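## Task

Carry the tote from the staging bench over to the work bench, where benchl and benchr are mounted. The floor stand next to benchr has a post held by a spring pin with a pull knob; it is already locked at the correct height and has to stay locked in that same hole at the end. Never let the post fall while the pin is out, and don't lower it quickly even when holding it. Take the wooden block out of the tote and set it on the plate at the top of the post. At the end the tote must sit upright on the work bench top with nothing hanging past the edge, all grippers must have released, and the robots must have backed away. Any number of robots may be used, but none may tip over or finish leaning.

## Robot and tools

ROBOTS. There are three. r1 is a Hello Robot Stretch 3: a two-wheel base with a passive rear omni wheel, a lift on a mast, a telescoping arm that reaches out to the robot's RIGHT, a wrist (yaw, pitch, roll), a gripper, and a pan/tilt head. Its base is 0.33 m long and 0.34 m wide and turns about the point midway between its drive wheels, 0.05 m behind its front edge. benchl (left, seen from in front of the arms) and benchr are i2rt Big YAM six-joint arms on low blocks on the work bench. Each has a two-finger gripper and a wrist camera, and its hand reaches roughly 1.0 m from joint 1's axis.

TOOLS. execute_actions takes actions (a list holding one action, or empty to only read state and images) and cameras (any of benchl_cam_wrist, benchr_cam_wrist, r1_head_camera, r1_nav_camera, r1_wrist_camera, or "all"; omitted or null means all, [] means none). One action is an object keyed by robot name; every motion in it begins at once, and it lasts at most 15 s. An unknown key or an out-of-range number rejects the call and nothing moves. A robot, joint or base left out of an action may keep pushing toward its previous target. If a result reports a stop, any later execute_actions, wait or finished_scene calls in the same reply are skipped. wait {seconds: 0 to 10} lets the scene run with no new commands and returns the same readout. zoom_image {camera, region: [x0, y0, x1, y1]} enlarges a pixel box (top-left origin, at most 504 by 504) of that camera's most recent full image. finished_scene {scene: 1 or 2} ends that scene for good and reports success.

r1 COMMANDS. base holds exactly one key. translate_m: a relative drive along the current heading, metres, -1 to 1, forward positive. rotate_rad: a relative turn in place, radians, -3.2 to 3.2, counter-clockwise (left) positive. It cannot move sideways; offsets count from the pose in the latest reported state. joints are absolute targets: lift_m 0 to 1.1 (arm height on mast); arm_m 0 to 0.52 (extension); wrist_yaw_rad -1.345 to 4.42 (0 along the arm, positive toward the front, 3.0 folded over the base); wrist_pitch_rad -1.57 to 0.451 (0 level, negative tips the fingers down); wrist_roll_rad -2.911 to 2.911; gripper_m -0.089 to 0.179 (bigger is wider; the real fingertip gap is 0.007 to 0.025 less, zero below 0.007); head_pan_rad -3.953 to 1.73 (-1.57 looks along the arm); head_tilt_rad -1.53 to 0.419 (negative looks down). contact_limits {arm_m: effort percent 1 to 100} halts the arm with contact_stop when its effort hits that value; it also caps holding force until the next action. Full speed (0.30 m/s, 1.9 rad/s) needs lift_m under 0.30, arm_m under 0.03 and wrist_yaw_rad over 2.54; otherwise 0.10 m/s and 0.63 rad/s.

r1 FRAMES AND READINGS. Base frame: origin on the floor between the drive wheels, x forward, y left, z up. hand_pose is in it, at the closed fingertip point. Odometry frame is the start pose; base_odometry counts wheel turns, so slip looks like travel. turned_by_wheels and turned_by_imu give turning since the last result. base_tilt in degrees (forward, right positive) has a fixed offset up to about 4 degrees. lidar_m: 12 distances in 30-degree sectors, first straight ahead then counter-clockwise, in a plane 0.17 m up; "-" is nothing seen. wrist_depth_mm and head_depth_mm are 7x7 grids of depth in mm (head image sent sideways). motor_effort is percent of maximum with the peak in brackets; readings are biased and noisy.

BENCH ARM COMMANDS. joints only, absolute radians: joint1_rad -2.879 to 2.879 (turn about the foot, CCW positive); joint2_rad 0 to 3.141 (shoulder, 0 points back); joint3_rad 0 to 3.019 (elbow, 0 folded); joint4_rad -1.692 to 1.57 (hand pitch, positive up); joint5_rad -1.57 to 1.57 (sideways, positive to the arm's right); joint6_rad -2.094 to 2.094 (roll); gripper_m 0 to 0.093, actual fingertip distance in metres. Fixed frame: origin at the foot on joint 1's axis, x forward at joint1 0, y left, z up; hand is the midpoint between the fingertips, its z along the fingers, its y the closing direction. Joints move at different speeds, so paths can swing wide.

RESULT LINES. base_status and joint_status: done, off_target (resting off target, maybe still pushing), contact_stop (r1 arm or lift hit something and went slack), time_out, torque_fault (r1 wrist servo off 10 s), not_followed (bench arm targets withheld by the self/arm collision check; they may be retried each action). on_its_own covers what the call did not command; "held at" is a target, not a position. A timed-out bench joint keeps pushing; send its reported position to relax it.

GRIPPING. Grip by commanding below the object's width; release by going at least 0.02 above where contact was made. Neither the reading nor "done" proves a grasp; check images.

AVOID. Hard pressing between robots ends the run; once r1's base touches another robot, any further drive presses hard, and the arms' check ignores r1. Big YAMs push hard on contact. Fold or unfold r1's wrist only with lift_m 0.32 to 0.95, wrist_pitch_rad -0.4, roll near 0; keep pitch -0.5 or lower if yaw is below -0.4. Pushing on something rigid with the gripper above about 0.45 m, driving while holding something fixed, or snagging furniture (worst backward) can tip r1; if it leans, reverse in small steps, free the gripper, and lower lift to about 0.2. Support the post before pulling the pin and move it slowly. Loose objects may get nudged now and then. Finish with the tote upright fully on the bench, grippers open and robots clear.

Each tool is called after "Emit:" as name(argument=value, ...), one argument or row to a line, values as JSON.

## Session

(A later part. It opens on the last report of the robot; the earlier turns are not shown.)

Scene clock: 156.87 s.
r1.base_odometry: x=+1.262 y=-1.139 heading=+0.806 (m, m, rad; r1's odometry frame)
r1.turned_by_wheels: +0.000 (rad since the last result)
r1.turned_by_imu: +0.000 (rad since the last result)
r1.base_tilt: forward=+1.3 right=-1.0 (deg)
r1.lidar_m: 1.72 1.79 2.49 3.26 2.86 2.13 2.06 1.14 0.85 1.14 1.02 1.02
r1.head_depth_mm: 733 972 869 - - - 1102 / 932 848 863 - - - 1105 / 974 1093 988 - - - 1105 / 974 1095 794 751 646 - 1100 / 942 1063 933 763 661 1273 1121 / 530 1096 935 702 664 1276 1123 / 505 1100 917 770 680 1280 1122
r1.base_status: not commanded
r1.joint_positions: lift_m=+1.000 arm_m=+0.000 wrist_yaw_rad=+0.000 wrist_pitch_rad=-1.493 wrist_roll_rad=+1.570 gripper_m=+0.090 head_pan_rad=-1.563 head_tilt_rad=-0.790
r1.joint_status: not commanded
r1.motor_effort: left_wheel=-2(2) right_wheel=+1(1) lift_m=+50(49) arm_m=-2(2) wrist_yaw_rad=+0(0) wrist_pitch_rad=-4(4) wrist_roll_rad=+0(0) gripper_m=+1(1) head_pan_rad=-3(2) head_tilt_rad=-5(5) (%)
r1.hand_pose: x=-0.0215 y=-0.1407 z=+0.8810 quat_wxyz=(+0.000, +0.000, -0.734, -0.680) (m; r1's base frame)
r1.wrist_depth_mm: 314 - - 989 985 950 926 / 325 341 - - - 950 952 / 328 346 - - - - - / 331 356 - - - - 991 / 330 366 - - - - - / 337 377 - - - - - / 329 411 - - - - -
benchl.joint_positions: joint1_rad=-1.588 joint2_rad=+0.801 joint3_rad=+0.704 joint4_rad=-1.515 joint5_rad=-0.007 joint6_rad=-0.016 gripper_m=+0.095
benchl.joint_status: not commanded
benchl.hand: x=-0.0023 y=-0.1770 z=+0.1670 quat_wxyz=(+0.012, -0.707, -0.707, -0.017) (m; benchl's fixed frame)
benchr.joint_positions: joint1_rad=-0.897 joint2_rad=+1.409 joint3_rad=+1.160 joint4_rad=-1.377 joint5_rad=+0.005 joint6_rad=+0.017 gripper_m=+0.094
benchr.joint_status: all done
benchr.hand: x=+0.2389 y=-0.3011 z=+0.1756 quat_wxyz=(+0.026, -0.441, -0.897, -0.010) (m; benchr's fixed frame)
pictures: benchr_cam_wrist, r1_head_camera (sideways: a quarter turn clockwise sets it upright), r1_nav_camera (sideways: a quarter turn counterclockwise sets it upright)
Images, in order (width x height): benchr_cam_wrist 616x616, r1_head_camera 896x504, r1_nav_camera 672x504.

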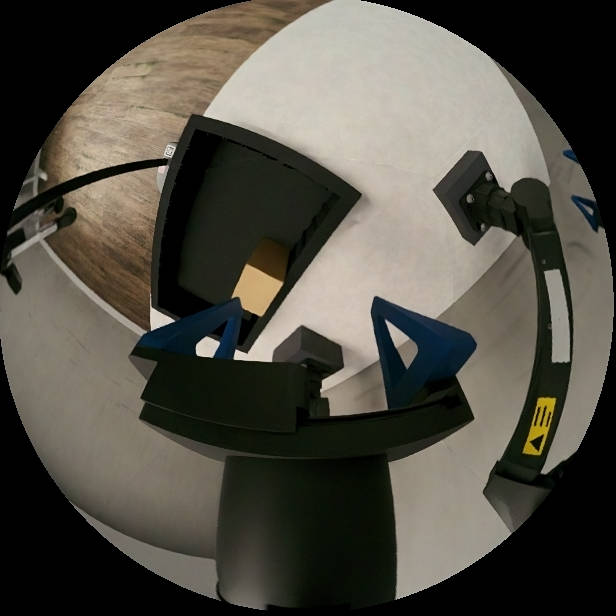

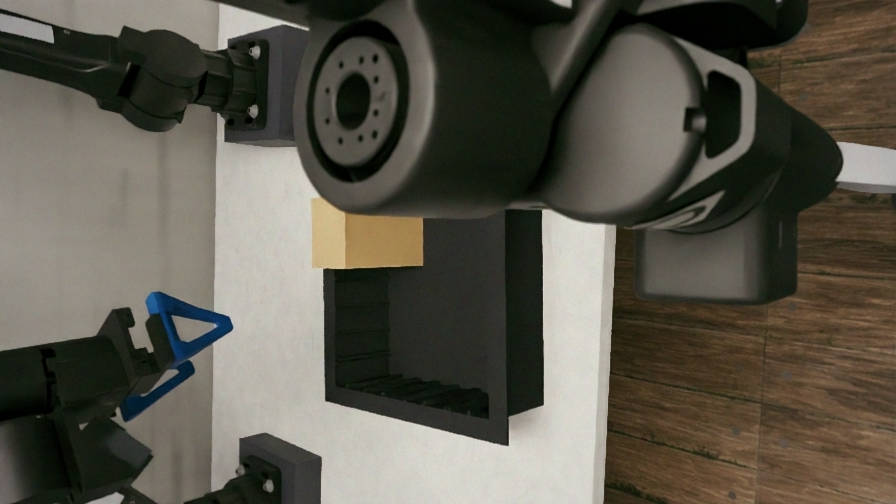

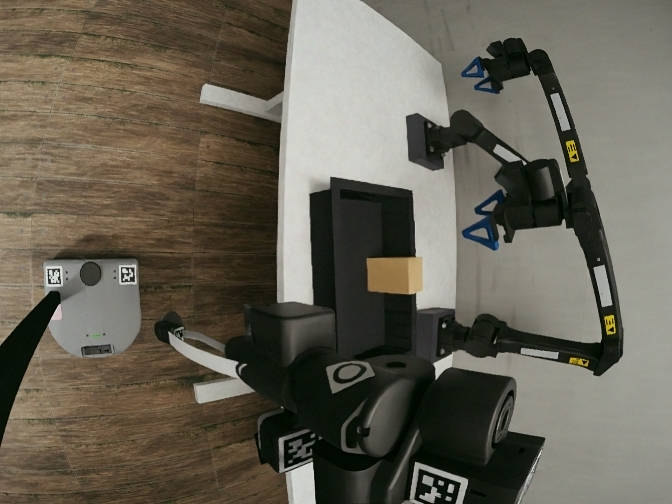

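Emit:
execute_actions(
  actions=[
    {"benchr":{"joints":{"joint1_rad":-0.64,"joint2_rad":1.25,"joint3_rad":0.93,"joint4_rad":-1.22,"joint6_rad":-0.64}},"r1":{"joints":{"lift_m":0.6}}},
  ],
  cameras=["benchr_cam_wrist","r1_head_camera"],
)

Scene clock: 167.03 s.
r1.base_odometry: x=+1.262 y=-1.139 heading=+0.806 (m, m, rad; r1's odometry frame)
r1.turned_by_wheels: +0.000 (rad since the last result)
r1.turned_by_imu: -0.001 (rad since the last result)
r1.base_tilt: forward=+1.1 right=-0.9 (deg)
r1.lidar_m: 1.72 1.79 2.51 3.25 2.86 2.13 2.06 1.14 0.85 1.14 1.01 1.02
r1.head_depth_mm: 731 1027 872 690 648 1262 1148 / 944 851 856 757 649 1270 - / 970 1059 929 758 648 1270 - / 484 1072 793 749 646 1269 1132 / 454 1068 936 762 662 1273 1124 / 988 1109 938 704 663 1278 1122 / 748 1101 913 767 680 1278 1126
r1.base_status: not commanded
r1.joint_positions: lift_m=+0.600 arm_m=+0.000 wrist_yaw_rad=+0.000 wrist_pitch_rad=-1.493 wrist_roll_rad=+1.570 gripper_m=+0.090 head_pan_rad=-1.563 head_tilt_rad=-0.790
r1.joint_status: all done
r1.motor_effort: left_wheel=-1(2) right_wheel=+1(1) lift_m=+29(43) arm_m=-3(2) wrist_yaw_rad=-1(0) wrist_pitch_rad=-4(4) wrist_roll_rad=+0(0) gripper_m=+1(0) head_pan_rad=-2(2) head_tilt_rad=-5(6) (%)
r1.hand_pose: x=-0.0215 y=-0.1407 z=+0.4817 quat_wxyz=(+0.000, +0.000, -0.734, -0.680) (m; r1's base frame)
r1.wrist_depth_mm: 652 638 618 601 - - 561 / 672 666 646 624 - - 567 / 691 687 656 642 - - - / 719 693 693 672 - - 608 / 761 720 718 689 682 657 632 / 773 783 747 728 690 677 656 / 848 819 766 754 725 698 690
benchl.joint_positions: joint1_rad=-1.588 joint2_rad=+0.801 joint3_rad=+0.704 joint4_rad=-1.515 joint5_rad=-0.007 joint6_rad=-0.016 gripper_m=+0.095
benchl.joint_status: not commanded
benchl.hand: x=-0.0023 y=-0.1770 z=+0.1670 quat_wxyz=(+0.012, -0.707, -0.707, -0.017) (m; benchl's fixed frame)
benchr.joint_positions: joint1_rad=-0.638 joint2_rad=+1.246 joint3_rad=+0.923 joint4_rad=-1.235 joint5_rad=+0.005 joint6_rad=-0.629 gripper_m=+0.094
benchr.joint_status: all done
benchr.hand: x=+0.2647 y=-0.1979 z=+0.1437 quat_wxyz=(-0.003, -0.005, -1.000, +0.005) (m; benchr's fixed frame)
pictures: benchr_cam_wrist, r1_head_camera (sideways: a quarter turn clockwise sets it upright)
Images, in order (width x height): benchr_cam_wrist 616x616, r1_head_camera 896x504.

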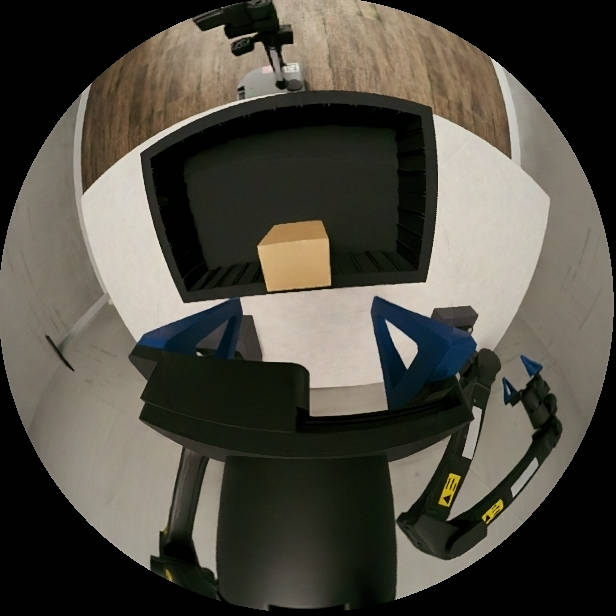

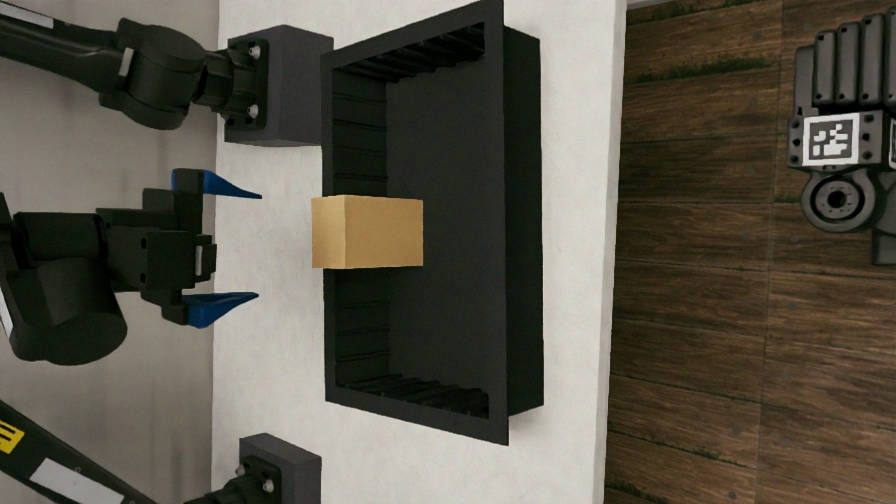

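Emit:
execute_actions(
  actions=[
    {"benchr":{"joints":{"joint1_rad":-0.585,"joint2_rad":1.3,"joint3_rad":0.81,"joint4_rad":-1.07,"joint6_rad":-0.59}}},
  ],
  cameras=["benchr_cam_wrist","r1_head_camera"],
)

Scene clock: 173.23 s.
r1.base_odometry: x=+1.262 y=-1.139 heading=+0.806 (m, m, rad; r1's odometry frame)
r1.turned_by_wheels: +0.000 (rad since the last result)
r1.turned_by_imu: -0.001 (rad since the last result)
r1.base_tilt: forward=+1.2 right=-0.9 (deg)
r1.lidar_m: 1.72 1.79 2.50 3.24 2.86 2.13 2.07 1.14 0.85 1.14 1.01 1.02
r1.head_depth_mm: 731 1034 868 692 649 1258 1144 / 948 851 858 759 647 1262 - / 506 1049 812 759 647 1266 - / 493 563 733 753 647 1270 1129 / 959 1067 935 759 662 1268 1123 / 987 1112 935 703 664 1279 1123 / 748 1097 912 770 681 1275 1122
r1.base_status: not commanded
r1.joint_positions: lift_m=+0.600 arm_m=+0.000 wrist_yaw_rad=+0.000 wrist_pitch_rad=-1.493 wrist_roll_rad=+1.570 gripper_m=+0.090 head_pan_rad=-1.563 head_tilt_rad=-0.790
r1.joint_status: not commanded
r1.motor_effort: left_wheel=-2(2) right_wheel=+1(1) lift_m=+29(30) arm_m=-3(2) wrist_yaw_rad=+0(0) wrist_pitch_rad=-4(4) wrist_roll_rad=+0(0) gripper_m=+0(1) head_pan_rad=-2(2) head_tilt_rad=-6(6) (%)
r1.hand_pose: x=-0.0215 y=-0.1407 z=+0.4817 quat_wxyz=(+0.000, +0.000, -0.734, -0.680) (m; r1's base frame)
r1.wrist_depth_mm: 660 636 624 599 - - 550 / 689 659 631 625 - - 568 / 698 682 669 650 - - - / 729 711 692 676 - - 613 / 768 742 706 698 681 646 641 / 791 779 747 715 701 665 661 / 833 809 771 746 734 706 672
benchl.joint_positions: joint1_rad=-1.588 joint2_rad=+0.801 joint3_rad=+0.704 joint4_rad=-1.515 joint5_rad=-0.007 joint6_rad=-0.016 gripper_m=+0.095
benchl.joint_status: not commanded
benchl.hand: x=-0.0023 y=-0.1770 z=+0.1670 quat_wxyz=(+0.012, -0.707, -0.707, -0.017) (m; benchl's fixed frame)
benchr.joint_positions: joint1_rad=-0.595 joint2_rad=+1.304 joint3_rad=+0.799 joint4_rad=-1.085 joint5_rad=+0.005 joint6_rad=-0.601 gripper_m=+0.094
benchr.joint_status: all done
benchr.hand: x=+0.2618 y=-0.1787 z=+0.0831 quat_wxyz=(+0.009, +0.003, -1.000, -0.003) (m; benchr's fixed frame)
pictures: benchr_cam_wrist, r1_head_camera (sideways: a quarter turn clockwise sets it upright)
Images, in order (width x height): benchr_cam_wrist 616x616, r1_head_camera 896x504.

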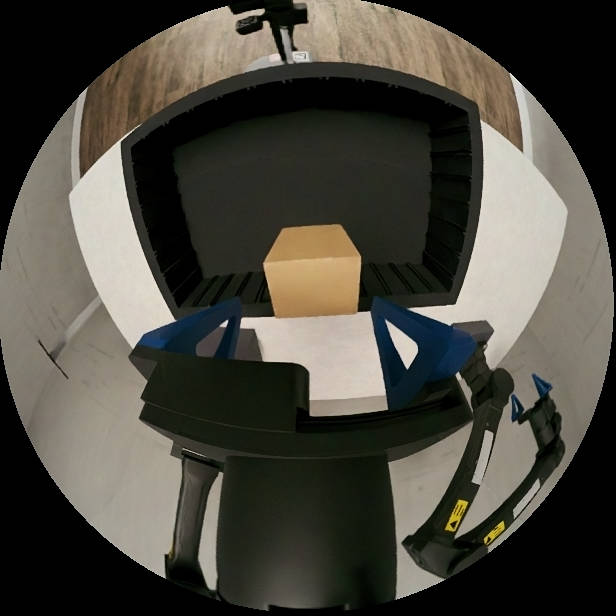

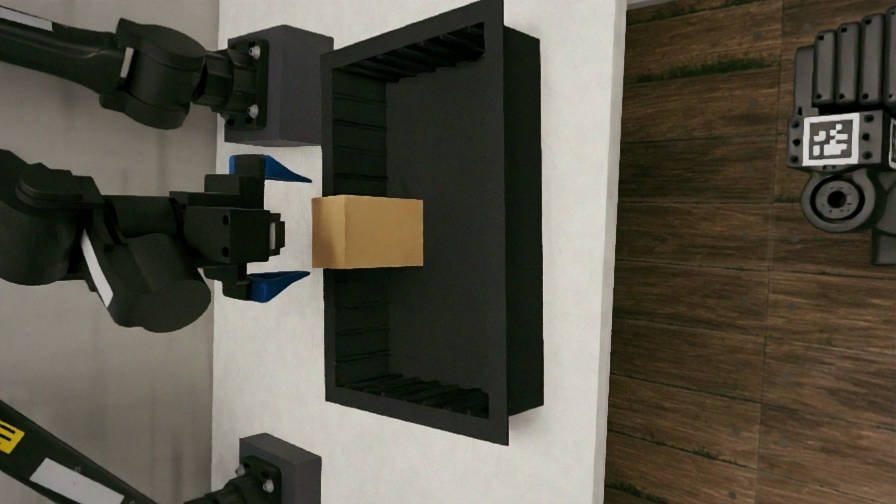

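Emit:
execute_actions(
  actions=[
    {"benchr":{"joints":{"joint1_rad":-0.62,"joint2_rad":1.41,"joint3_rad":0.72,"joint4_rad":-0.86}}},
  ],
  cameras=["benchr_cam_wrist","r1_head_camera"],
)

Scene clock: 176.30 s.
r1.base_odometry: x=+1.262 y=-1.139 heading=+0.806 (m, m, rad; r1's odometry frame)
r1.turned_by_wheels: +0.000 (rad since the last result)
r1.turned_by_imu: -0.001 (rad since the last result)
r1.base_tilt: forward=+1.4 right=-1.0 (deg)
r1.lidar_m: 1.72 1.80 2.50 3.27 2.86 2.13 2.06 1.14 0.85 1.14 1.01 1.02
r1.head_depth_mm: 726 1028 869 691 649 1268 1148 / 943 850 854 756 647 1268 - / 518 1063 775 759 647 1272 - / 532 547 708 751 647 1277 1128 / 978 1070 813 761 662 1270 1120 / 985 1110 938 701 666 1276 1123 / 751 1097 913 768 680 1276 1126
r1.base_status: not commanded
r1.joint_positions: lift_m=+0.600 arm_m=+0.000 wrist_yaw_rad=+0.000 wrist_pitch_rad=-1.493 wrist_roll_rad=+1.570 gripper_m=+0.090 head_pan_rad=-1.563 head_tilt_rad=-0.790
r1.joint_status: not commanded
r1.motor_effort: left_wheel=-1(1) right_wheel=+1(2) lift_m=+29(29) arm_m=-2(3) wrist_yaw_rad=+0(0) wrist_pitch_rad=-4(4) wrist_roll_rad=+0(0) gripper_m=+0(1) head_pan_rad=-2(2) head_tilt_rad=-5(5) (%)
r1.hand_pose: x=-0.0215 y=-0.1407 z=+0.4817 quat_wxyz=(+0.000, +0.000, -0.734, -0.680) (m; r1's base frame)
r1.wrist_depth_mm: 652 632 620 603 - - 554 / 682 667 632 632 - - 577 / 698 687 663 649 - - - / 729 708 682 678 - - 610 / 771 730 697 698 676 650 631 / 784 786 748 722 705 683 647 / 815 796 762 751 730 708 678
benchl.joint_positions: joint1_rad=-1.588 joint2_rad=+0.801 joint3_rad=+0.704 joint4_rad=-1.515 joint5_rad=-0.007 joint6_rad=-0.016 gripper_m=+0.095
benchl.joint_status: not commanded
benchl.hand: x=-0.0023 y=-0.1770 z=+0.1670 quat_wxyz=(+0.012, -0.707, -0.707, -0.017) (m; benchl's fixed frame)
benchr.joint_positions: joint1_rad=-0.606 joint2_rad=+1.419 joint3_rad=+0.713 joint4_rad=-0.875 joint5_rad=+0.006 joint6_rad=-0.601 gripper_m=+0.094
benchr.joint_status: all done
benchr.hand: x=+0.2620 y=-0.1834 z=+0.0216 quat_wxyz=(+0.006, -0.002, -1.000, +0.000) (m; benchr's fixed frame)
pictures: benchr_cam_wrist, r1_head_camera (sideways: a quarter turn clockwise sets it upright)
Images, in order (width x height): benchr_cam_wrist 616x616, r1_head_camera 896x504.

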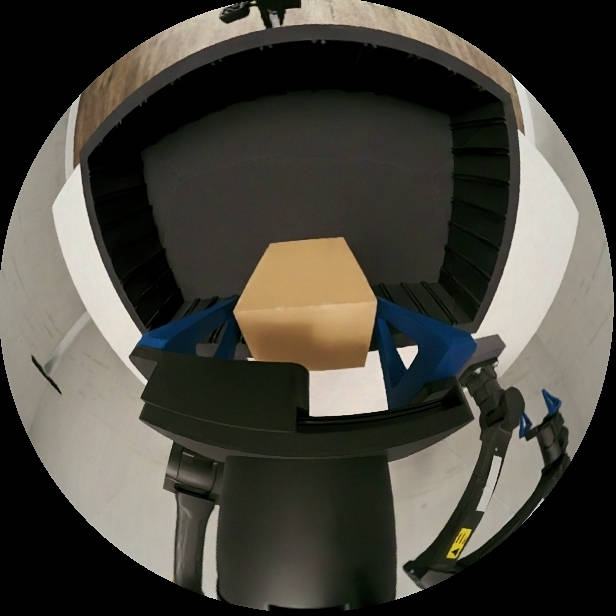

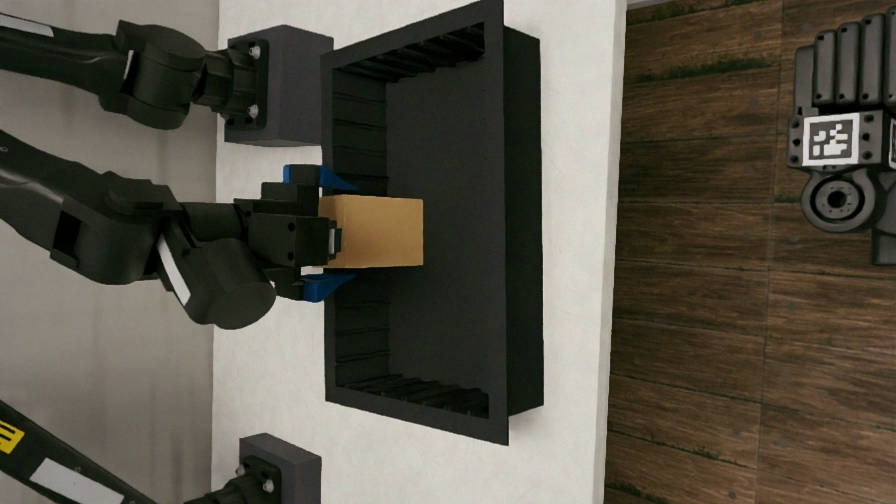

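Emit:
execute_actions(
  actions=[
    {"benchr":{"joints":{"gripper_m":0.04}}},
  ],
  cameras=[],
)

Emit:
execute_actions(
  actions=[
    {"benchr":{"joints":{"joint2_rad":1.25,"joint3_rad":1.0,"joint4_rad":-1.3}}},
  ],
  cameras=[],
)

Emit:
execute_actions(
  actions=[
    {"benchr":{"joints":{"joint1_rad":1.4,"joint6_rad":0}},"r1":{"joints":{"head_pan_rad":-2.3,"head_tilt_rad":-0.2}}},
  ],
  cameras=[],
)

Emit:
execute_actions(
  actions=[
    {"benchr":{"joints":{"joint2_rad":0.9,"joint3_rad":0.95,"joint4_rad":0}}},
  ],
  cameras=["benchr_cam_wrist","r1_head_camera"],
)

Scene clock: 185.83 s.
r1.base_odometry: x=+1.262 y=-1.139 heading=+0.806 (m, m, rad; r1's odometry frame)
r1.turned_by_wheels: +0.000 (rad since the last result)
r1.turned_by_imu: -0.001 (rad since the last result)
r1.base_tilt: forward=+1.2 right=-1.1 (deg)
r1.lidar_m: 1.72 1.80 2.50 3.26 2.86 2.13 2.06 1.14 0.85 1.14 1.01 1.02
r1.head_depth_mm: 727 1034 871 691 647 1260 1146 / 944 850 855 758 647 1265 - / 518 1070 771 759 648 1270 - / 532 547 707 752 648 1274 1131 / 982 1065 814 761 662 1272 1124 / 986 1109 937 702 663 1277 1123 / 748 1099 911 770 680 1277 1128
r1.base_status: not commanded
r1.joint_positions: lift_m=+0.600 arm_m=+0.000 wrist_yaw_rad=+0.000 wrist_pitch_rad=-1.493 wrist_roll_rad=+1.570 gripper_m=+0.090 head_pan_rad=-1.563 head_tilt_rad=-0.790
r1.joint_status: not commanded
r1.motor_effort: left_wheel=-2(1) right_wheel=+2(1) lift_m=+29(30) arm_m=-2(2) wrist_yaw_rad=+0(0) wrist_pitch_rad=-4(4) wrist_roll_rad=+0(0) gripper_m=+1(1) head_pan_rad=-2(3) head_tilt_rad=-5(5) (%)
r1.hand_pose: x=-0.0215 y=-0.1407 z=+0.4817 quat_wxyz=(+0.000, +0.000, -0.734, -0.680) (m; r1's base frame)
r1.wrist_depth_mm: 654 624 616 597 - - 561 / 677 652 631 627 - - 568 / 705 666 670 644 - - - / 729 708 684 664 - - 610 / 773 739 714 700 683 647 634 / 790 763 731 716 711 674 662 / 849 816 764 753 723 714 684
benchl.joint_positions: joint1_rad=-1.588 joint2_rad=+0.801 joint3_rad=+0.704 joint4_rad=-1.515 joint5_rad=-0.007 joint6_rad=-0.016 gripper_m=+0.095
benchl.joint_status: not commanded
benchl.hand: x=-0.0023 y=-0.1770 z=+0.1670 quat_wxyz=(+0.012, -0.707, -0.707, -0.017) (m; benchl's fixed frame)
benchr.joint_positions: joint1_rad=-0.606 joint2_rad=+1.419 joint3_rad=+0.713 joint4_rad=-0.873 joint5_rad=+0.005 joint6_rad=-0.600 gripper_m=+0.081
benchr.joint_status: gripper_m off_target (ended at +0.081, target +0.040)
benchr.hand: x=+0.2625 y=-0.1835 z=+0.0216 quat_wxyz=(+0.005, -0.003, -1.000, +0.000) (m; benchr's fixed frame)
pictures: none
No camera images: the call's "cameras" was empty. Leave "cameras" out to get every camera's image.

Scene clock: 186.97 s.
r1.base_odometry: x=+1.262 y=-1.139 heading=+0.806 (m, m, rad; r1's odometry frame)
r1.turned_by_wheels: +0.000 (rad since the last result)
r1.turned_by_imu: +0.000 (rad since the last result)
r1.base_tilt: forward=+1.3 right=-0.8 (deg)
r1.lidar_m: 1.72 1.80 2.50 3.26 2.87 2.13 2.06 1.13 0.85 1.14 1.01 1.02
r1.head_depth_mm: 732 1032 869 676 650 1265 1149 / 945 853 858 756 647 1263 - / 951 1046 818 757 649 1266 - / 469 596 663 760 649 1269 1132 / 437 1072 934 759 663 1273 1125 / 985 1109 934 703 664 1275 1131 / 749 1101 912 769 680 1275 1127
r1.base_status: not commanded
r1.joint_positions: lift_m=+0.600 arm_m=+0.000 wrist_yaw_rad=+0.000 wrist_pitch_rad=-1.493 wrist_roll_rad=+1.570 gripper_m=+0.090 head_pan_rad=-1.563 head_tilt_rad=-0.790
r1.joint_status: not commanded
r1.motor_effort: left_wheel=-2(1) right_wheel=+1(1) lift_m=+29(29) arm_m=-2(3) wrist_yaw_rad=+0(1) wrist_pitch_rad=-4(4) wrist_roll_rad=+0(0) gripper_m=+1(0) head_pan_rad=-2(3) head_tilt_rad=-5(5) (%)
r1.hand_pose: x=-0.0215 y=-0.1407 z=+0.4817 quat_wxyz=(+0.000, +0.000, -0.734, -0.680) (m; r1's base frame)
r1.wrist_depth_mm: 664 640 615 600 - - 558 / 682 657 640 618 - - 577 / 715 684 673 646 - - - / 729 729 687 661 - - 607 / 758 729 709 681 673 659 629 / 788 760 756 711 689 665 656 / 835 796 782 732 734 705 688
benchl.joint_positions: joint1_rad=-1.588 joint2_rad=+0.801 joint3_rad=+0.704 joint4_rad=-1.515 joint5_rad=-0.007 joint6_rad=-0.016 gripper_m=+0.095
benchl.joint_status: not commanded
benchl.hand: x=-0.0023 y=-0.1770 z=+0.1670 quat_wxyz=(+0.012, -0.707, -0.707, -0.017) (m; benchl's fixed frame)
benchr.joint_positions: joint1_rad=-0.606 joint2_rad=+1.251 joint3_rad=+0.973 joint4_rad=-1.286 joint5_rad=+0.005 joint6_rad=-0.600 gripper_m=+0.081
benchr.joint_status: all done
benchr.hand: x=+0.2755 y=-0.1925 z=+0.1604 quat_wxyz=(-0.001, -0.003, -1.000, +0.004) (m; benchr's fixed frame)
pictures: none
No camera images: the call's "cameras" was empty. Leave "cameras" out to get every camera's image.

Scene clock: 188.97 s.
r1.base_odometry: x=+1.262 y=-1.139 heading=+0.806 (m, m, rad; r1's odometry frame)
r1.turned_by_wheels: +0.000 (rad since the last result)
r1.turned_by_imu: +0.000 (rad since the last result)
r1.base_tilt: forward=+1.4 right=-1.1 (deg)
r1.lidar_m: 1.71 1.80 2.49 3.27 2.85 2.13 2.07 1.14 0.85 1.14 1.01 1.02
r1.head_depth_mm: 1628 1725 1833 1963 2112 2061 1487 / 1477 1567 1652 1706 1857 1916 723 / 1352 1415 1498 1555 1648 935 718 / 1249 1307 1366 1431 1500 934 719 / 1161 1208 1242 896 937 936 721 / 1082 1118 1135 1216 1240 935 720 / 1012 1049 1072 1130 1166 934 652
r1.base_status: not commanded
r1.joint_positions: lift_m=+0.600 arm_m=+0.000 wrist_yaw_rad=+0.000 wrist_pitch_rad=-1.493 wrist_roll_rad=+1.570 gripper_m=+0.090 head_pan_rad=-2.293 head_tilt_rad=-0.211
r1.joint_status: all done
r1.motor_effort: left_wheel=-2(1) right_wheel=+1(2) lift_m=+30(30) arm_m=-2(2) wrist_yaw_rad=+0(0) wrist_pitch_rad=-4(4) wrist_roll_rad=+0(0) gripper_m=+0(0) head_pan_rad=-3(32) head_tilt_rad=+7(42) (%)
r1.hand_pose: x=-0.0215 y=-0.1407 z=+0.4817 quat_wxyz=(+0.000, +0.000, -0.734, -0.680) (m; r1's base frame)
r1.wrist_depth_mm: 646 648 610 599 - - 550 / 673 655 644 615 - - 564 / 705 685 673 642 - - - / 730 702 693 662 - - 620 / 757 741 714 682 675 654 628 / 797 776 732 722 695 679 661 / 826 789 787 731 731 722 681
benchl.joint_positions: joint1_rad=-1.588 joint2_rad=+0.801 joint3_rad=+0.704 joint4_rad=-1.515 joint5_rad=-0.007 joint6_rad=-0.016 gripper_m=+0.095
benchl.joint_status: not commanded
benchl.hand: x=-0.0023 y=-0.1770 z=+0.1670 quat_wxyz=(+0.012, -0.707, -0.707, -0.017) (m; benchl's fixed frame)
benchr.joint_positions: joint1_rad=+1.395 joint2_rad=+1.257 joint3_rad=+0.973 joint4_rad=-1.286 joint5_rad=+0.003 joint6_rad=-0.011 gripper_m=+0.081
benchr.joint_status: all done
benchr.hand: x=+0.0599 y=+0.3308 z=+0.1587 quat_wxyz=(-0.001, +0.646, -0.763, +0.001) (m; benchr's fixed frame)
pictures: none
No camera images: the call's "cameras" was empty. Leave "cameras" out to get every camera's image.

Scene clock: 190.63 s.
r1.base_odometry: x=+1.262 y=-1.139 heading=+0.806 (m, m, rad; r1's odometry frame)
r1.turned_by_wheels: +0.000 (rad since the last result)
r1.turned_by_imu: +0.000 (rad since the last result)
r1.base_tilt: forward=+1.2 right=-1.0 (deg)
r1.lidar_m: 1.71 1.79 2.50 3.27 2.87 2.13 2.06 1.14 0.85 1.14 1.01 1.02
r1.head_depth_mm: 1620 1728 1816 1949 2111 2058 1483 / 1477 1566 1635 1723 1863 1913 720 / 1355 1419 1484 1549 1652 939 722 / 1248 1310 1337 1431 1503 935 720 / 1158 1202 1232 1316 1351 938 719 / 1078 1117 1139 1219 1247 935 720 / 1015 1046 1071 1129 1164 937 651
r1.base_status: not commanded
r1.joint_positions: lift_m=+0.600 arm_m=+0.000 wrist_yaw_rad=+0.000 wrist_pitch_rad=-1.493 wrist_roll_rad=+1.570 gripper_m=+0.090 head_pan_rad=-2.293 head_tilt_rad=-0.211
r1.joint_status: not commanded
r1.motor_effort: left_wheel=-2(2) right_wheel=+2(1) lift_m=+29(29) arm_m=-2(2) wrist_yaw_rad=-1(0) wrist_pitch_rad=-4(4) wrist_roll_rad=+0(0) gripper_m=+1(1) head_pan_rad=-2(3) head_tilt_rad=+7(7) (%)
r1.hand_pose: x=-0.0215 y=-0.1407 z=+0.4817 quat_wxyz=(+0.000, +0.000, -0.734, -0.680) (m; r1's base frame)
r1.wrist_depth_mm: 662 631 619 606 - - 550 / 670 648 630 629 - - 571 / 708 700 654 654 - - - / 730 718 676 675 - - 609 / 780 739 707 685 682 646 639 / 781 770 743 716 694 671 658 / 833 799 776 751 730 694 682
benchl.joint_positions: joint1_rad=-1.588 joint2_rad=+0.801 joint3_rad=+0.704 joint4_rad=-1.515 joint5_rad=-0.007 joint6_rad=-0.016 gripper_m=+0.095
benchl.joint_status: not commanded
benchl.hand: x=-0.0023 y=-0.1770 z=+0.1670 quat_wxyz=(+0.012, -0.707, -0.707, -0.017) (m; benchl's fixed frame)
benchr.joint_positions: joint1_rad=+1.395 joint2_rad=+0.910 joint3_rad=+0.920 joint4_rad=-0.047 joint5_rad=+0.003 joint6_rad=-0.010 gripper_m=+0.081
benchr.joint_status: all done
benchr.hand: x=+0.0835 y=+0.4633 z=+0.4661 quat_wxyz=(-0.535, +0.464, -0.550, -0.442) (m; benchr's fixed frame)
pictures: benchr_cam_wrist, r1_head_camera (sideways: a quarter turn clockwise sets it upright)
Images, in order (width x height): benchr_cam_wrist 616x616, r1_head_camera 896x504.

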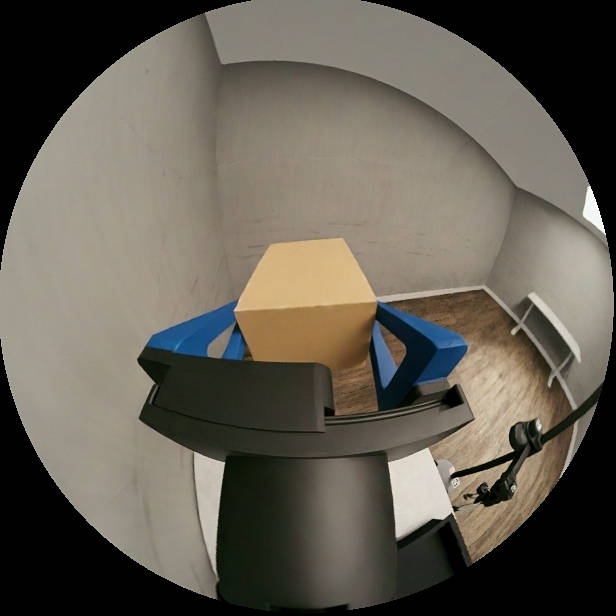

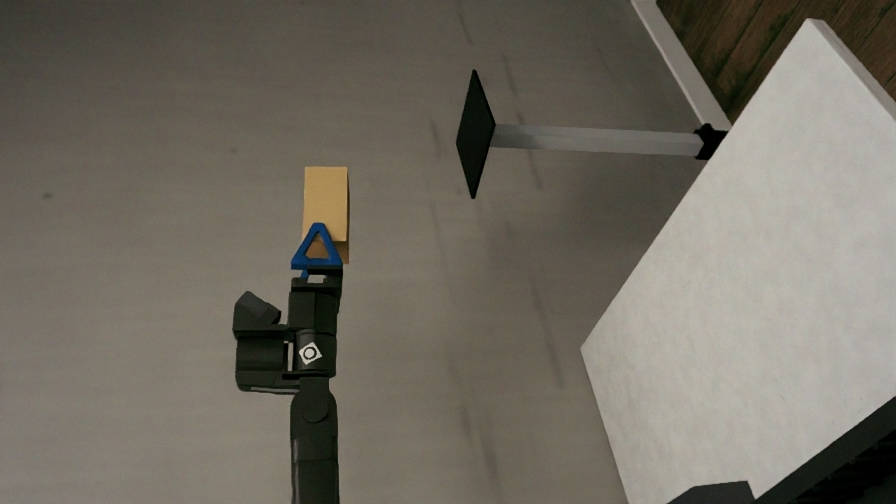

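Emit:
execute_actions(
  actions=[
    {"benchr":{"joints":{"joint1_rad":1.28,"joint2_rad":1.2,"joint3_rad":1.3,"joint4_rad":-1.2}}},
  ],
  cameras=["benchr_cam_wrist","r1_head_camera"],
)

Scene clock: 195.87 s.
r1.base_odometry: x=+1.262 y=-1.139 heading=+0.806 (m, m, rad; r1's odometry frame)
r1.turned_by_wheels: +0.000 (rad since the last result)
r1.turned_by_imu: -0.001 (rad since the last result)
r1.base_tilt: forward=+1.2 right=-1.0 (deg)
r1.lidar_m: 1.72 1.79 2.50 3.27 2.86 2.13 2.07 1.14 0.85 1.14 1.02 1.02
r1.head_depth_mm: 1630 1726 1824 1968 2089 2057 1490 / 1469 1558 1641 1716 1855 1925 721 / 1350 1418 1486 1557 1655 937 720 / 1245 1306 1321 888 1501 938 721 / 1157 1204 838 1314 1342 935 722 / 1082 1118 1150 1223 1237 937 719 / 1012 1047 1069 1134 1168 935 653
r1.base_status: not commanded
r1.joint_positions: lift_m=+0.600 arm_m=+0.000 wrist_yaw_rad=+0.000 wrist_pitch_rad=-1.493 wrist_roll_rad=+1.570 gripper_m=+0.090 head_pan_rad=-2.293 head_tilt_rad=-0.211
r1.joint_status: not commanded
r1.motor_effort: left_wheel=-1(2) right_wheel=+1(1) lift_m=+29(30) arm_m=-3(2) wrist_yaw_rad=+0(1) wrist_pitch_rad=-4(4) wrist_roll_rad=+0(0) gripper_m=+0(1) head_pan_rad=-2(2) head_tilt_rad=+7(6) (%)
r1.hand_pose: x=-0.0215 y=-0.1407 z=+0.4817 quat_wxyz=(+0.000, +0.000, -0.734, -0.680) (m; r1's base frame)
r1.wrist_depth_mm: 662 644 621 608 - - 558 / 688 660 642 621 - - 573 / 692 683 657 645 - - - / 739 685 686 664 - - 620 / 755 728 717 685 682 657 638 / 799 768 737 725 693 663 654 / 841 804 769 744 726 712 679
benchl.joint_positions: joint1_rad=-1.588 joint2_rad=+0.801 joint3_rad=+0.704 joint4_rad=-1.515 joint5_rad=-0.007 joint6_rad=-0.016 gripper_m=+0.095
benchl.joint_status: not commanded
benchl.hand: x=-0.0023 y=-0.1770 z=+0.1670 quat_wxyz=(+0.012, -0.707, -0.707, -0.017) (m; benchl's fixed frame)
benchr.joint_positions: joint1_rad=+1.280 joint2_rad=+1.227 joint3_rad=+1.224 joint4_rad=-1.192 joint5_rad=+0.005 joint6_rad=-0.010 gripper_m=+0.081
benchr.joint_status: all done
benchr.hand: x=+0.1246 y=+0.4118 z=+0.2802 quat_wxyz=(-0.152, +0.590, -0.785, -0.109) (m; benchr's fixed frame)
pictures: benchr_cam_wrist, r1_head_camera (sideways: a quarter turn clockwise sets it upright)
Images, in order (width x height): benchr_cam_wrist 616x616, r1_head_camera 896x504.

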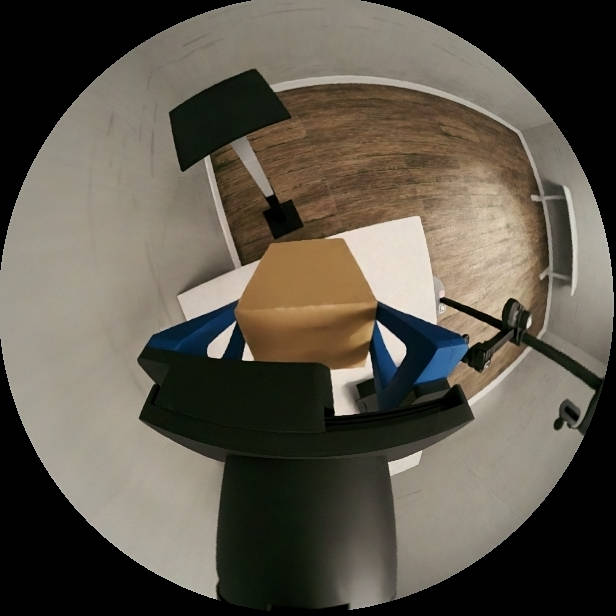

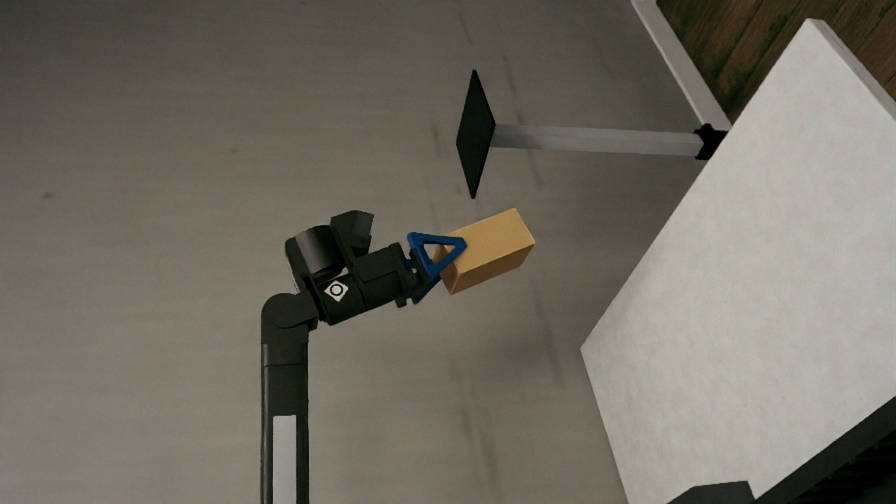

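Emit:
execute_actions(
  actions=[
    {"benchr":{"joints":{"joint1_rad":1.44}}},
  ],
  cameras=["benchr_cam_wrist"],
)

Emit:
execute_actions(
  actions=[
    {"benchr":{"joints":{"joint2_rad":1.0,"joint4_rad":0.3}}},
  ],
  cameras=[],
)

Emit:
execute_actions(
  actions=[
    {"benchr":{"joints":{"joint2_rad":1.6,"joint3_rad":1.1,"joint4_rad":0.57}}},
  ],
  cameras=["benchr_cam_wrist","r1_head_camera"],
)

Scene clock: 206.43 s.
r1.base_odometry: x=+1.262 y=-1.139 heading=+0.806 (m, m, rad; r1's odometry frame)
r1.turned_by_wheels: +0.000 (rad since the last result)
r1.turned_by_imu: -0.001 (rad since the last result)
r1.base_tilt: forward=+1.4 right=-1.0 (deg)
r1.lidar_m: 1.72 1.79 2.50 3.25 2.87 2.13 2.06 1.14 0.85 1.14 1.01 1.03
r1.head_depth_mm: 1629 1733 1835 1972 2109 2061 1483 / 1473 1567 1646 1717 1855 1903 721 / 1359 1426 1499 1552 1651 936 721 / 1247 1303 1359 964 1504 936 719 / 1150 1205 897 1283 1346 938 721 / 1081 1122 1147 1220 1239 936 719 / 1008 1048 1068 1133 1164 941 651
r1.base_status: not commanded
r1.joint_positions: lift_m=+0.600 arm_m=+0.000 wrist_yaw_rad=+0.000 wrist_pitch_rad=-1.493 wrist_roll_rad=+1.570 gripper_m=+0.090 head_pan_rad=-2.293 head_tilt_rad=-0.211
r1.joint_status: not commanded
r1.motor_effort: left_wheel=-1(2) right_wheel=+1(1) lift_m=+30(29) arm_m=-2(2) wrist_yaw_rad=-1(0) wrist_pitch_rad=-4(4) wrist_roll_rad=+0(0) gripper_m=+1(1) head_pan_rad=-3(2) head_tilt_rad=+6(7) (%)
r1.hand_pose: x=-0.0215 y=-0.1407 z=+0.4817 quat_wxyz=(+0.000, +0.000, -0.734, -0.680) (m; r1's base frame)
r1.wrist_depth_mm: 651 652 629 603 - - 556 / 673 659 636 625 - - 566 / 690 680 665 649 - - - / 742 705 685 669 - - 608 / 762 750 704 707 666 652 631 / 810 788 752 718 700 676 648 / 826 793 770 754 726 710 673
benchl.joint_positions: joint1_rad=-1.588 joint2_rad=+0.801 joint3_rad=+0.704 joint4_rad=-1.515 joint5_rad=-0.007 joint6_rad=-0.016 gripper_m=+0.095
benchl.joint_status: not commanded
benchl.hand: x=-0.0023 y=-0.1770 z=+0.1670 quat_wxyz=(+0.012, -0.707, -0.707, -0.017) (m; benchl's fixed frame)
benchr.joint_positions: joint1_rad=+1.446 joint2_rad=+1.227 joint3_rad=+1.224 joint4_rad=-1.192 joint5_rad=+0.004 joint6_rad=-0.010 gripper_m=+0.081
benchr.joint_status: all done
benchr.hand: x=+0.0546 y=+0.4267 z=+0.2802 quat_wxyz=(-0.142, +0.653, -0.734, -0.122) (m; benchr's fixed frame)
pictures: benchr_cam_wrist
Images, in order (width x height): benchr_cam_wrist 616x616.

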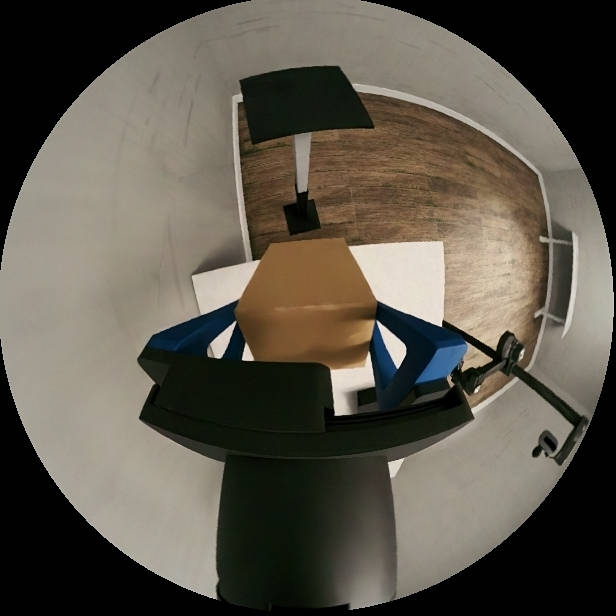

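Scene clock: 208.20 s.
r1.base_odometry: x=+1.262 y=-1.139 heading=+0.806 (m, m, rad; r1's odometry frame)
r1.turned_by_wheels: +0.000 (rad since the last result)
r1.turned_by_imu: +0.000 (rad since the last result)
r1.base_tilt: forward=+1.3 right=-1.1 (deg)
r1.lidar_m: 1.72 1.79 2.50 3.24 2.86 2.13 2.06 1.14 0.85 1.14 1.01 1.02
r1.head_depth_mm: 1622 1729 1827 1962 2086 2058 1482 / 1476 1555 1648 1716 1852 1914 720 / 1347 1416 1496 1560 1655 938 720 / 1246 1276 1372 1428 1514 939 721 / 1158 899 1265 1325 1356 938 719 / 1078 808 1164 1214 1242 938 719 / 1011 1027 1084 1130 1162 934 651
r1.base_status: not commanded
r1.joint_positions: lift_m=+0.600 arm_m=+0.000 wrist_yaw_rad=+0.000 wrist_pitch_rad=-1.493 wrist_roll_rad=+1.570 gripper_m=+0.090 head_pan_rad=-2.293 head_tilt_rad=-0.211
r1.joint_status: not commanded
r1.motor_effort: left_wheel=-2(2) right_wheel=+2(1) lift_m=+30(30) arm_m=-2(2) wrist_yaw_rad=-1(0) wrist_pitch_rad=-4(4) wrist_roll_rad=+0(0) gripper_m=+1(0) head_pan_rad=-3(3) head_tilt_rad=+6(7) (%)
r1.hand_pose: x=-0.0215 y=-0.1407 z=+0.4817 quat_wxyz=(+0.000, +0.000, -0.734, -0.680) (m; r1's base frame)
r1.wrist_depth_mm: 658 626 623 602 - - 550 / 681 649 640 617 - - 574 / 695 680 673 653 - - - / 734 713 708 681 - - 608 / 770 747 713 700 697 644 635 / 805 772 767 724 700 663 659 / 823 793 778 737 756 707 668
benchl.joint_positions: joint1_rad=-1.588 joint2_rad=+0.801 joint3_rad=+0.704 joint4_rad=-1.515 joint5_rad=-0.007 joint6_rad=-0.016 gripper_m=+0.095
benchl.joint_status: not commanded
benchl.hand: x=-0.0023 y=-0.1770 z=+0.1670 quat_wxyz=(+0.012, -0.707, -0.707, -0.017) (m; benchl's fixed frame)
benchr.joint_positions: joint1_rad=+1.446 joint2_rad=+1.018 joint3_rad=+1.233 joint4_rad=+0.257 joint5_rad=+0.004 joint6_rad=-0.010 gripper_m=+0.081
benchr.joint_status: all done
benchr.hand: x=+0.0599 y=+0.4694 z=+0.6817 quat_wxyz=(-0.643, +0.346, -0.391, -0.561) (m; benchr's fixed frame)
pictures: none
No camera images: the call's "cameras" was empty. Leave "cameras" out to get every camera's image.

Scene clock: 209.70 s.
r1.base_odometry: x=+1.262 y=-1.139 heading=+0.806 (m, m, rad; r1's odometry frame)
r1.turned_by_wheels: +0.000 (rad since the last result)
r1.turned_by_imu: +0.000 (rad since the last result)
r1.base_tilt: forward=+1.2 right=-0.9 (deg)
r1.lidar_m: 1.71 1.79 2.50 3.26 2.87 2.13 2.07 1.14 0.85 1.14 1.01 1.02
r1.head_depth_mm: 1627 1727 1840 1965 2105 2048 1485 / 1482 1557 1636 1166 1870 1934 720 / 1352 1418 1491 1513 1643 939 720 / 1246 1305 1354 1351 1517 938 722 / 1158 1204 1255 1303 1345 938 721 / 1077 1117 1145 1212 1245 944 718 / 1007 1050 1066 1130 1166 936 650
r1.base_status: not commanded
r1.joint_positions: lift_m=+0.600 arm_m=+0.000 wrist_yaw_rad=+0.000 wrist_pitch_rad=-1.493 wrist_roll_rad=+1.570 gripper_m=+0.090 head_pan_rad=-2.293 head_tilt_rad=-0.211
r1.joint_status: not commanded
r1.motor_effort: left_wheel=-1(2) right_wheel=+1(1) lift_m=+29(30) arm_m=-3(2) wrist_yaw_rad=+0(1) wrist_pitch_rad=-4(4) wrist_roll_rad=+0(0) gripper_m=+1(0) head_pan_rad=-3(3) head_tilt_rad=+7(7) (%)
r1.hand_pose: x=-0.0215 y=-0.1407 z=+0.4817 quat_wxyz=(+0.000, +0.000, -0.734, -0.680) (m; r1's base frame)
r1.wrist_depth_mm: 653 643 609 600 - - 557 / 682 661 630 620 - - 580 / 701 671 663 641 - - - / 744 715 690 677 - - 621 / 763 730 711 698 669 644 641 / 806 777 747 721 701 667 661 / 840 793 764 738 724 711 683
benchl.joint_positions: joint1_rad=-1.588 joint2_rad=+0.801 joint3_rad=+0.704 joint4_rad=-1.515 joint5_rad=-0.007 joint6_rad=-0.016 gripper_m=+0.095
benchl.joint_status: not commanded
benchl.hand: x=-0.0023 y=-0.1770 z=+0.1670 quat_wxyz=(+0.012, -0.707, -0.707, -0.017) (m; benchl's fixed frame)
benchr.joint_positions: joint1_rad=+1.446 joint2_rad=+1.626 joint3_rad=+1.048 joint4_rad=+0.529 joint5_rad=+0.004 joint6_rad=-0.005 gripper_m=+0.081
benchr.joint_status: all done
benchr.hand: x=+0.0852 y=+0.6709 z=+0.2837 quat_wxyz=(-0.519, +0.480, -0.543, -0.454) (m; benchr's fixed frame)
pictures: benchr_cam_wrist, r1_head_camera (sideways: a quarter turn clockwise sets it upright)
Images, in order (width x height): benchr_cam_wrist 616x616, r1_head_camera 896x504.

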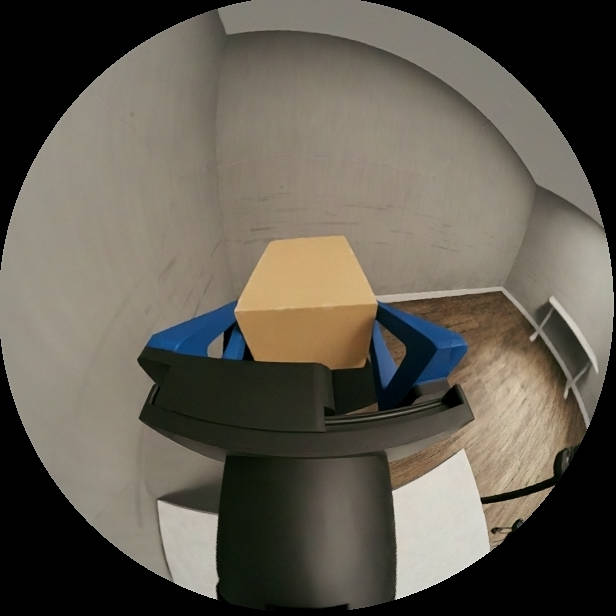

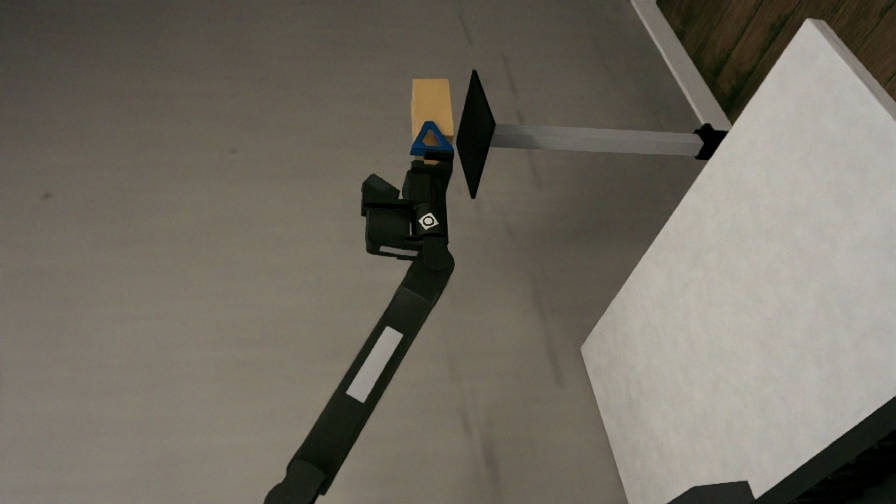

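Down ~.045, back ~.03.

Emit:
execute_actions(
  actions=[
    {"benchr":{"joints":{"joint3_rad":0.97,"joint4_rad":0.72}}},
  ],
  cameras=["benchr_cam_wrist","r1_head_camera"],
)

Scene clock: 212.90 s.
r1.base_odometry: x=+1.262 y=-1.139 heading=+0.806 (m, m, rad; r1's odometry frame)
r1.turned_by_wheels: +0.000 (rad since the last result)
r1.turned_by_imu: -0.001 (rad since the last result)
r1.base_tilt: forward=+1.3 right=-0.9 (deg)
r1.lidar_m: 1.72 1.79 2.50 3.25 2.86 2.13 2.06 1.14 0.85 1.14 1.02 1.02
r1.head_depth_mm: 1627 1721 1825 1961 2099 2057 1486 / 1477 1558 1646 1633 1866 1905 721 / 1350 1416 1486 1520 1656 939 720 / 1252 1300 1370 996 1504 937 718 / 1156 1205 1258 1285 1351 937 718 / 1082 1118 1147 1209 1236 935 719 / 1007 1045 1058 1125 1166 936 650
r1.base_status: not commanded
r1.joint_positions: lift_m=+0.600 arm_m=+0.000 wrist_yaw_rad=+0.000 wrist_pitch_rad=-1.493 wrist_roll_rad=+1.570 gripper_m=+0.090 head_pan_rad=-2.293 head_tilt_rad=-0.211
r1.joint_status: not commanded
r1.motor_effort: left_wheel=-1(2) right_wheel=+1(1) lift_m=+30(29) arm_m=-3(3) wrist_yaw_rad=+0(0) wrist_pitch_rad=-4(4) wrist_roll_rad=+0(0) gripper_m=+1(1) head_pan_rad=-2(3) head_tilt_rad=+7(6) (%)
r1.hand_pose: x=-0.0215 y=-0.1407 z=+0.4817 quat_wxyz=(+0.000, +0.000, -0.734, -0.680) (m; r1's base frame)
r1.wrist_depth_mm: 668 641 633 600 - - 557 / 686 668 640 621 - - 572 / 706 686 661 636 - - - / 729 706 683 670 - - 612 / 768 733 707 693 675 654 626 / 788 767 734 727 702 661 663 / 819 817 778 750 727 706 679
benchl.joint_positions: joint1_rad=-1.588 joint2_rad=+0.801 joint3_rad=+0.704 joint4_rad=-1.515 joint5_rad=-0.007 joint6_rad=-0.016 gripper_m=+0.095
benchl.joint_status: not commanded
benchl.hand: x=-0.0023 y=-0.1770 z=+0.1670 quat_wxyz=(+0.012, -0.707, -0.707, -0.017) (m; benchl's fixed frame)
benchr.joint_positions: joint1_rad=+1.446 joint2_rad=+1.625 joint3_rad=+0.942 joint4_rad=+0.673 joint5_rad=+0.004 joint6_rad=-0.005 gripper_m=+0.081
benchr.joint_status: all done
benchr.hand: x=+0.0822 y=+0.6473 z=+0.2614 quat_wxyz=(-0.530, +0.470, -0.532, -0.463) (m; benchr's fixed frame)
pictures: benchr_cam_wrist, r1_head_camera (sideways: a quarter turn clockwise sets it upright)
Images, in order (width x height): benchr_cam_wrist 616x616, r1_head_camera 896x504.

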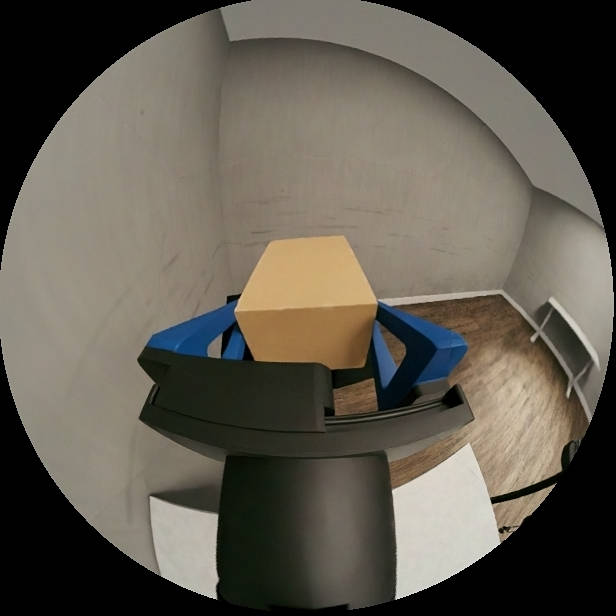

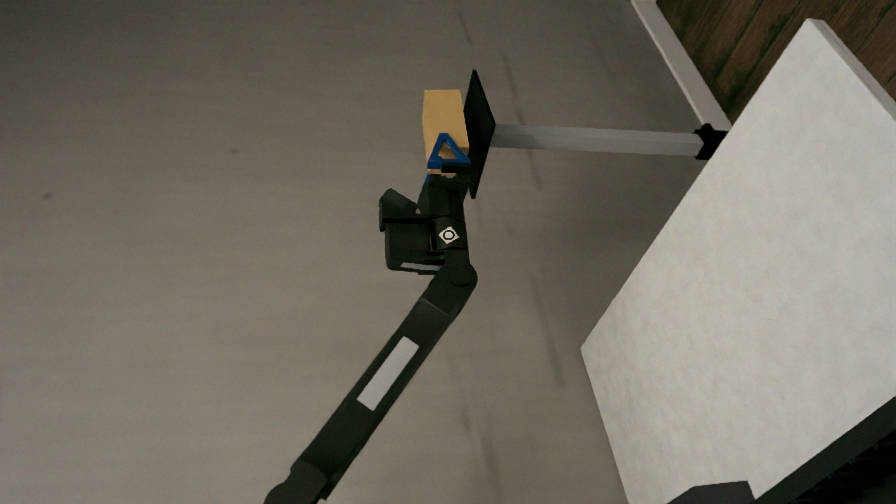

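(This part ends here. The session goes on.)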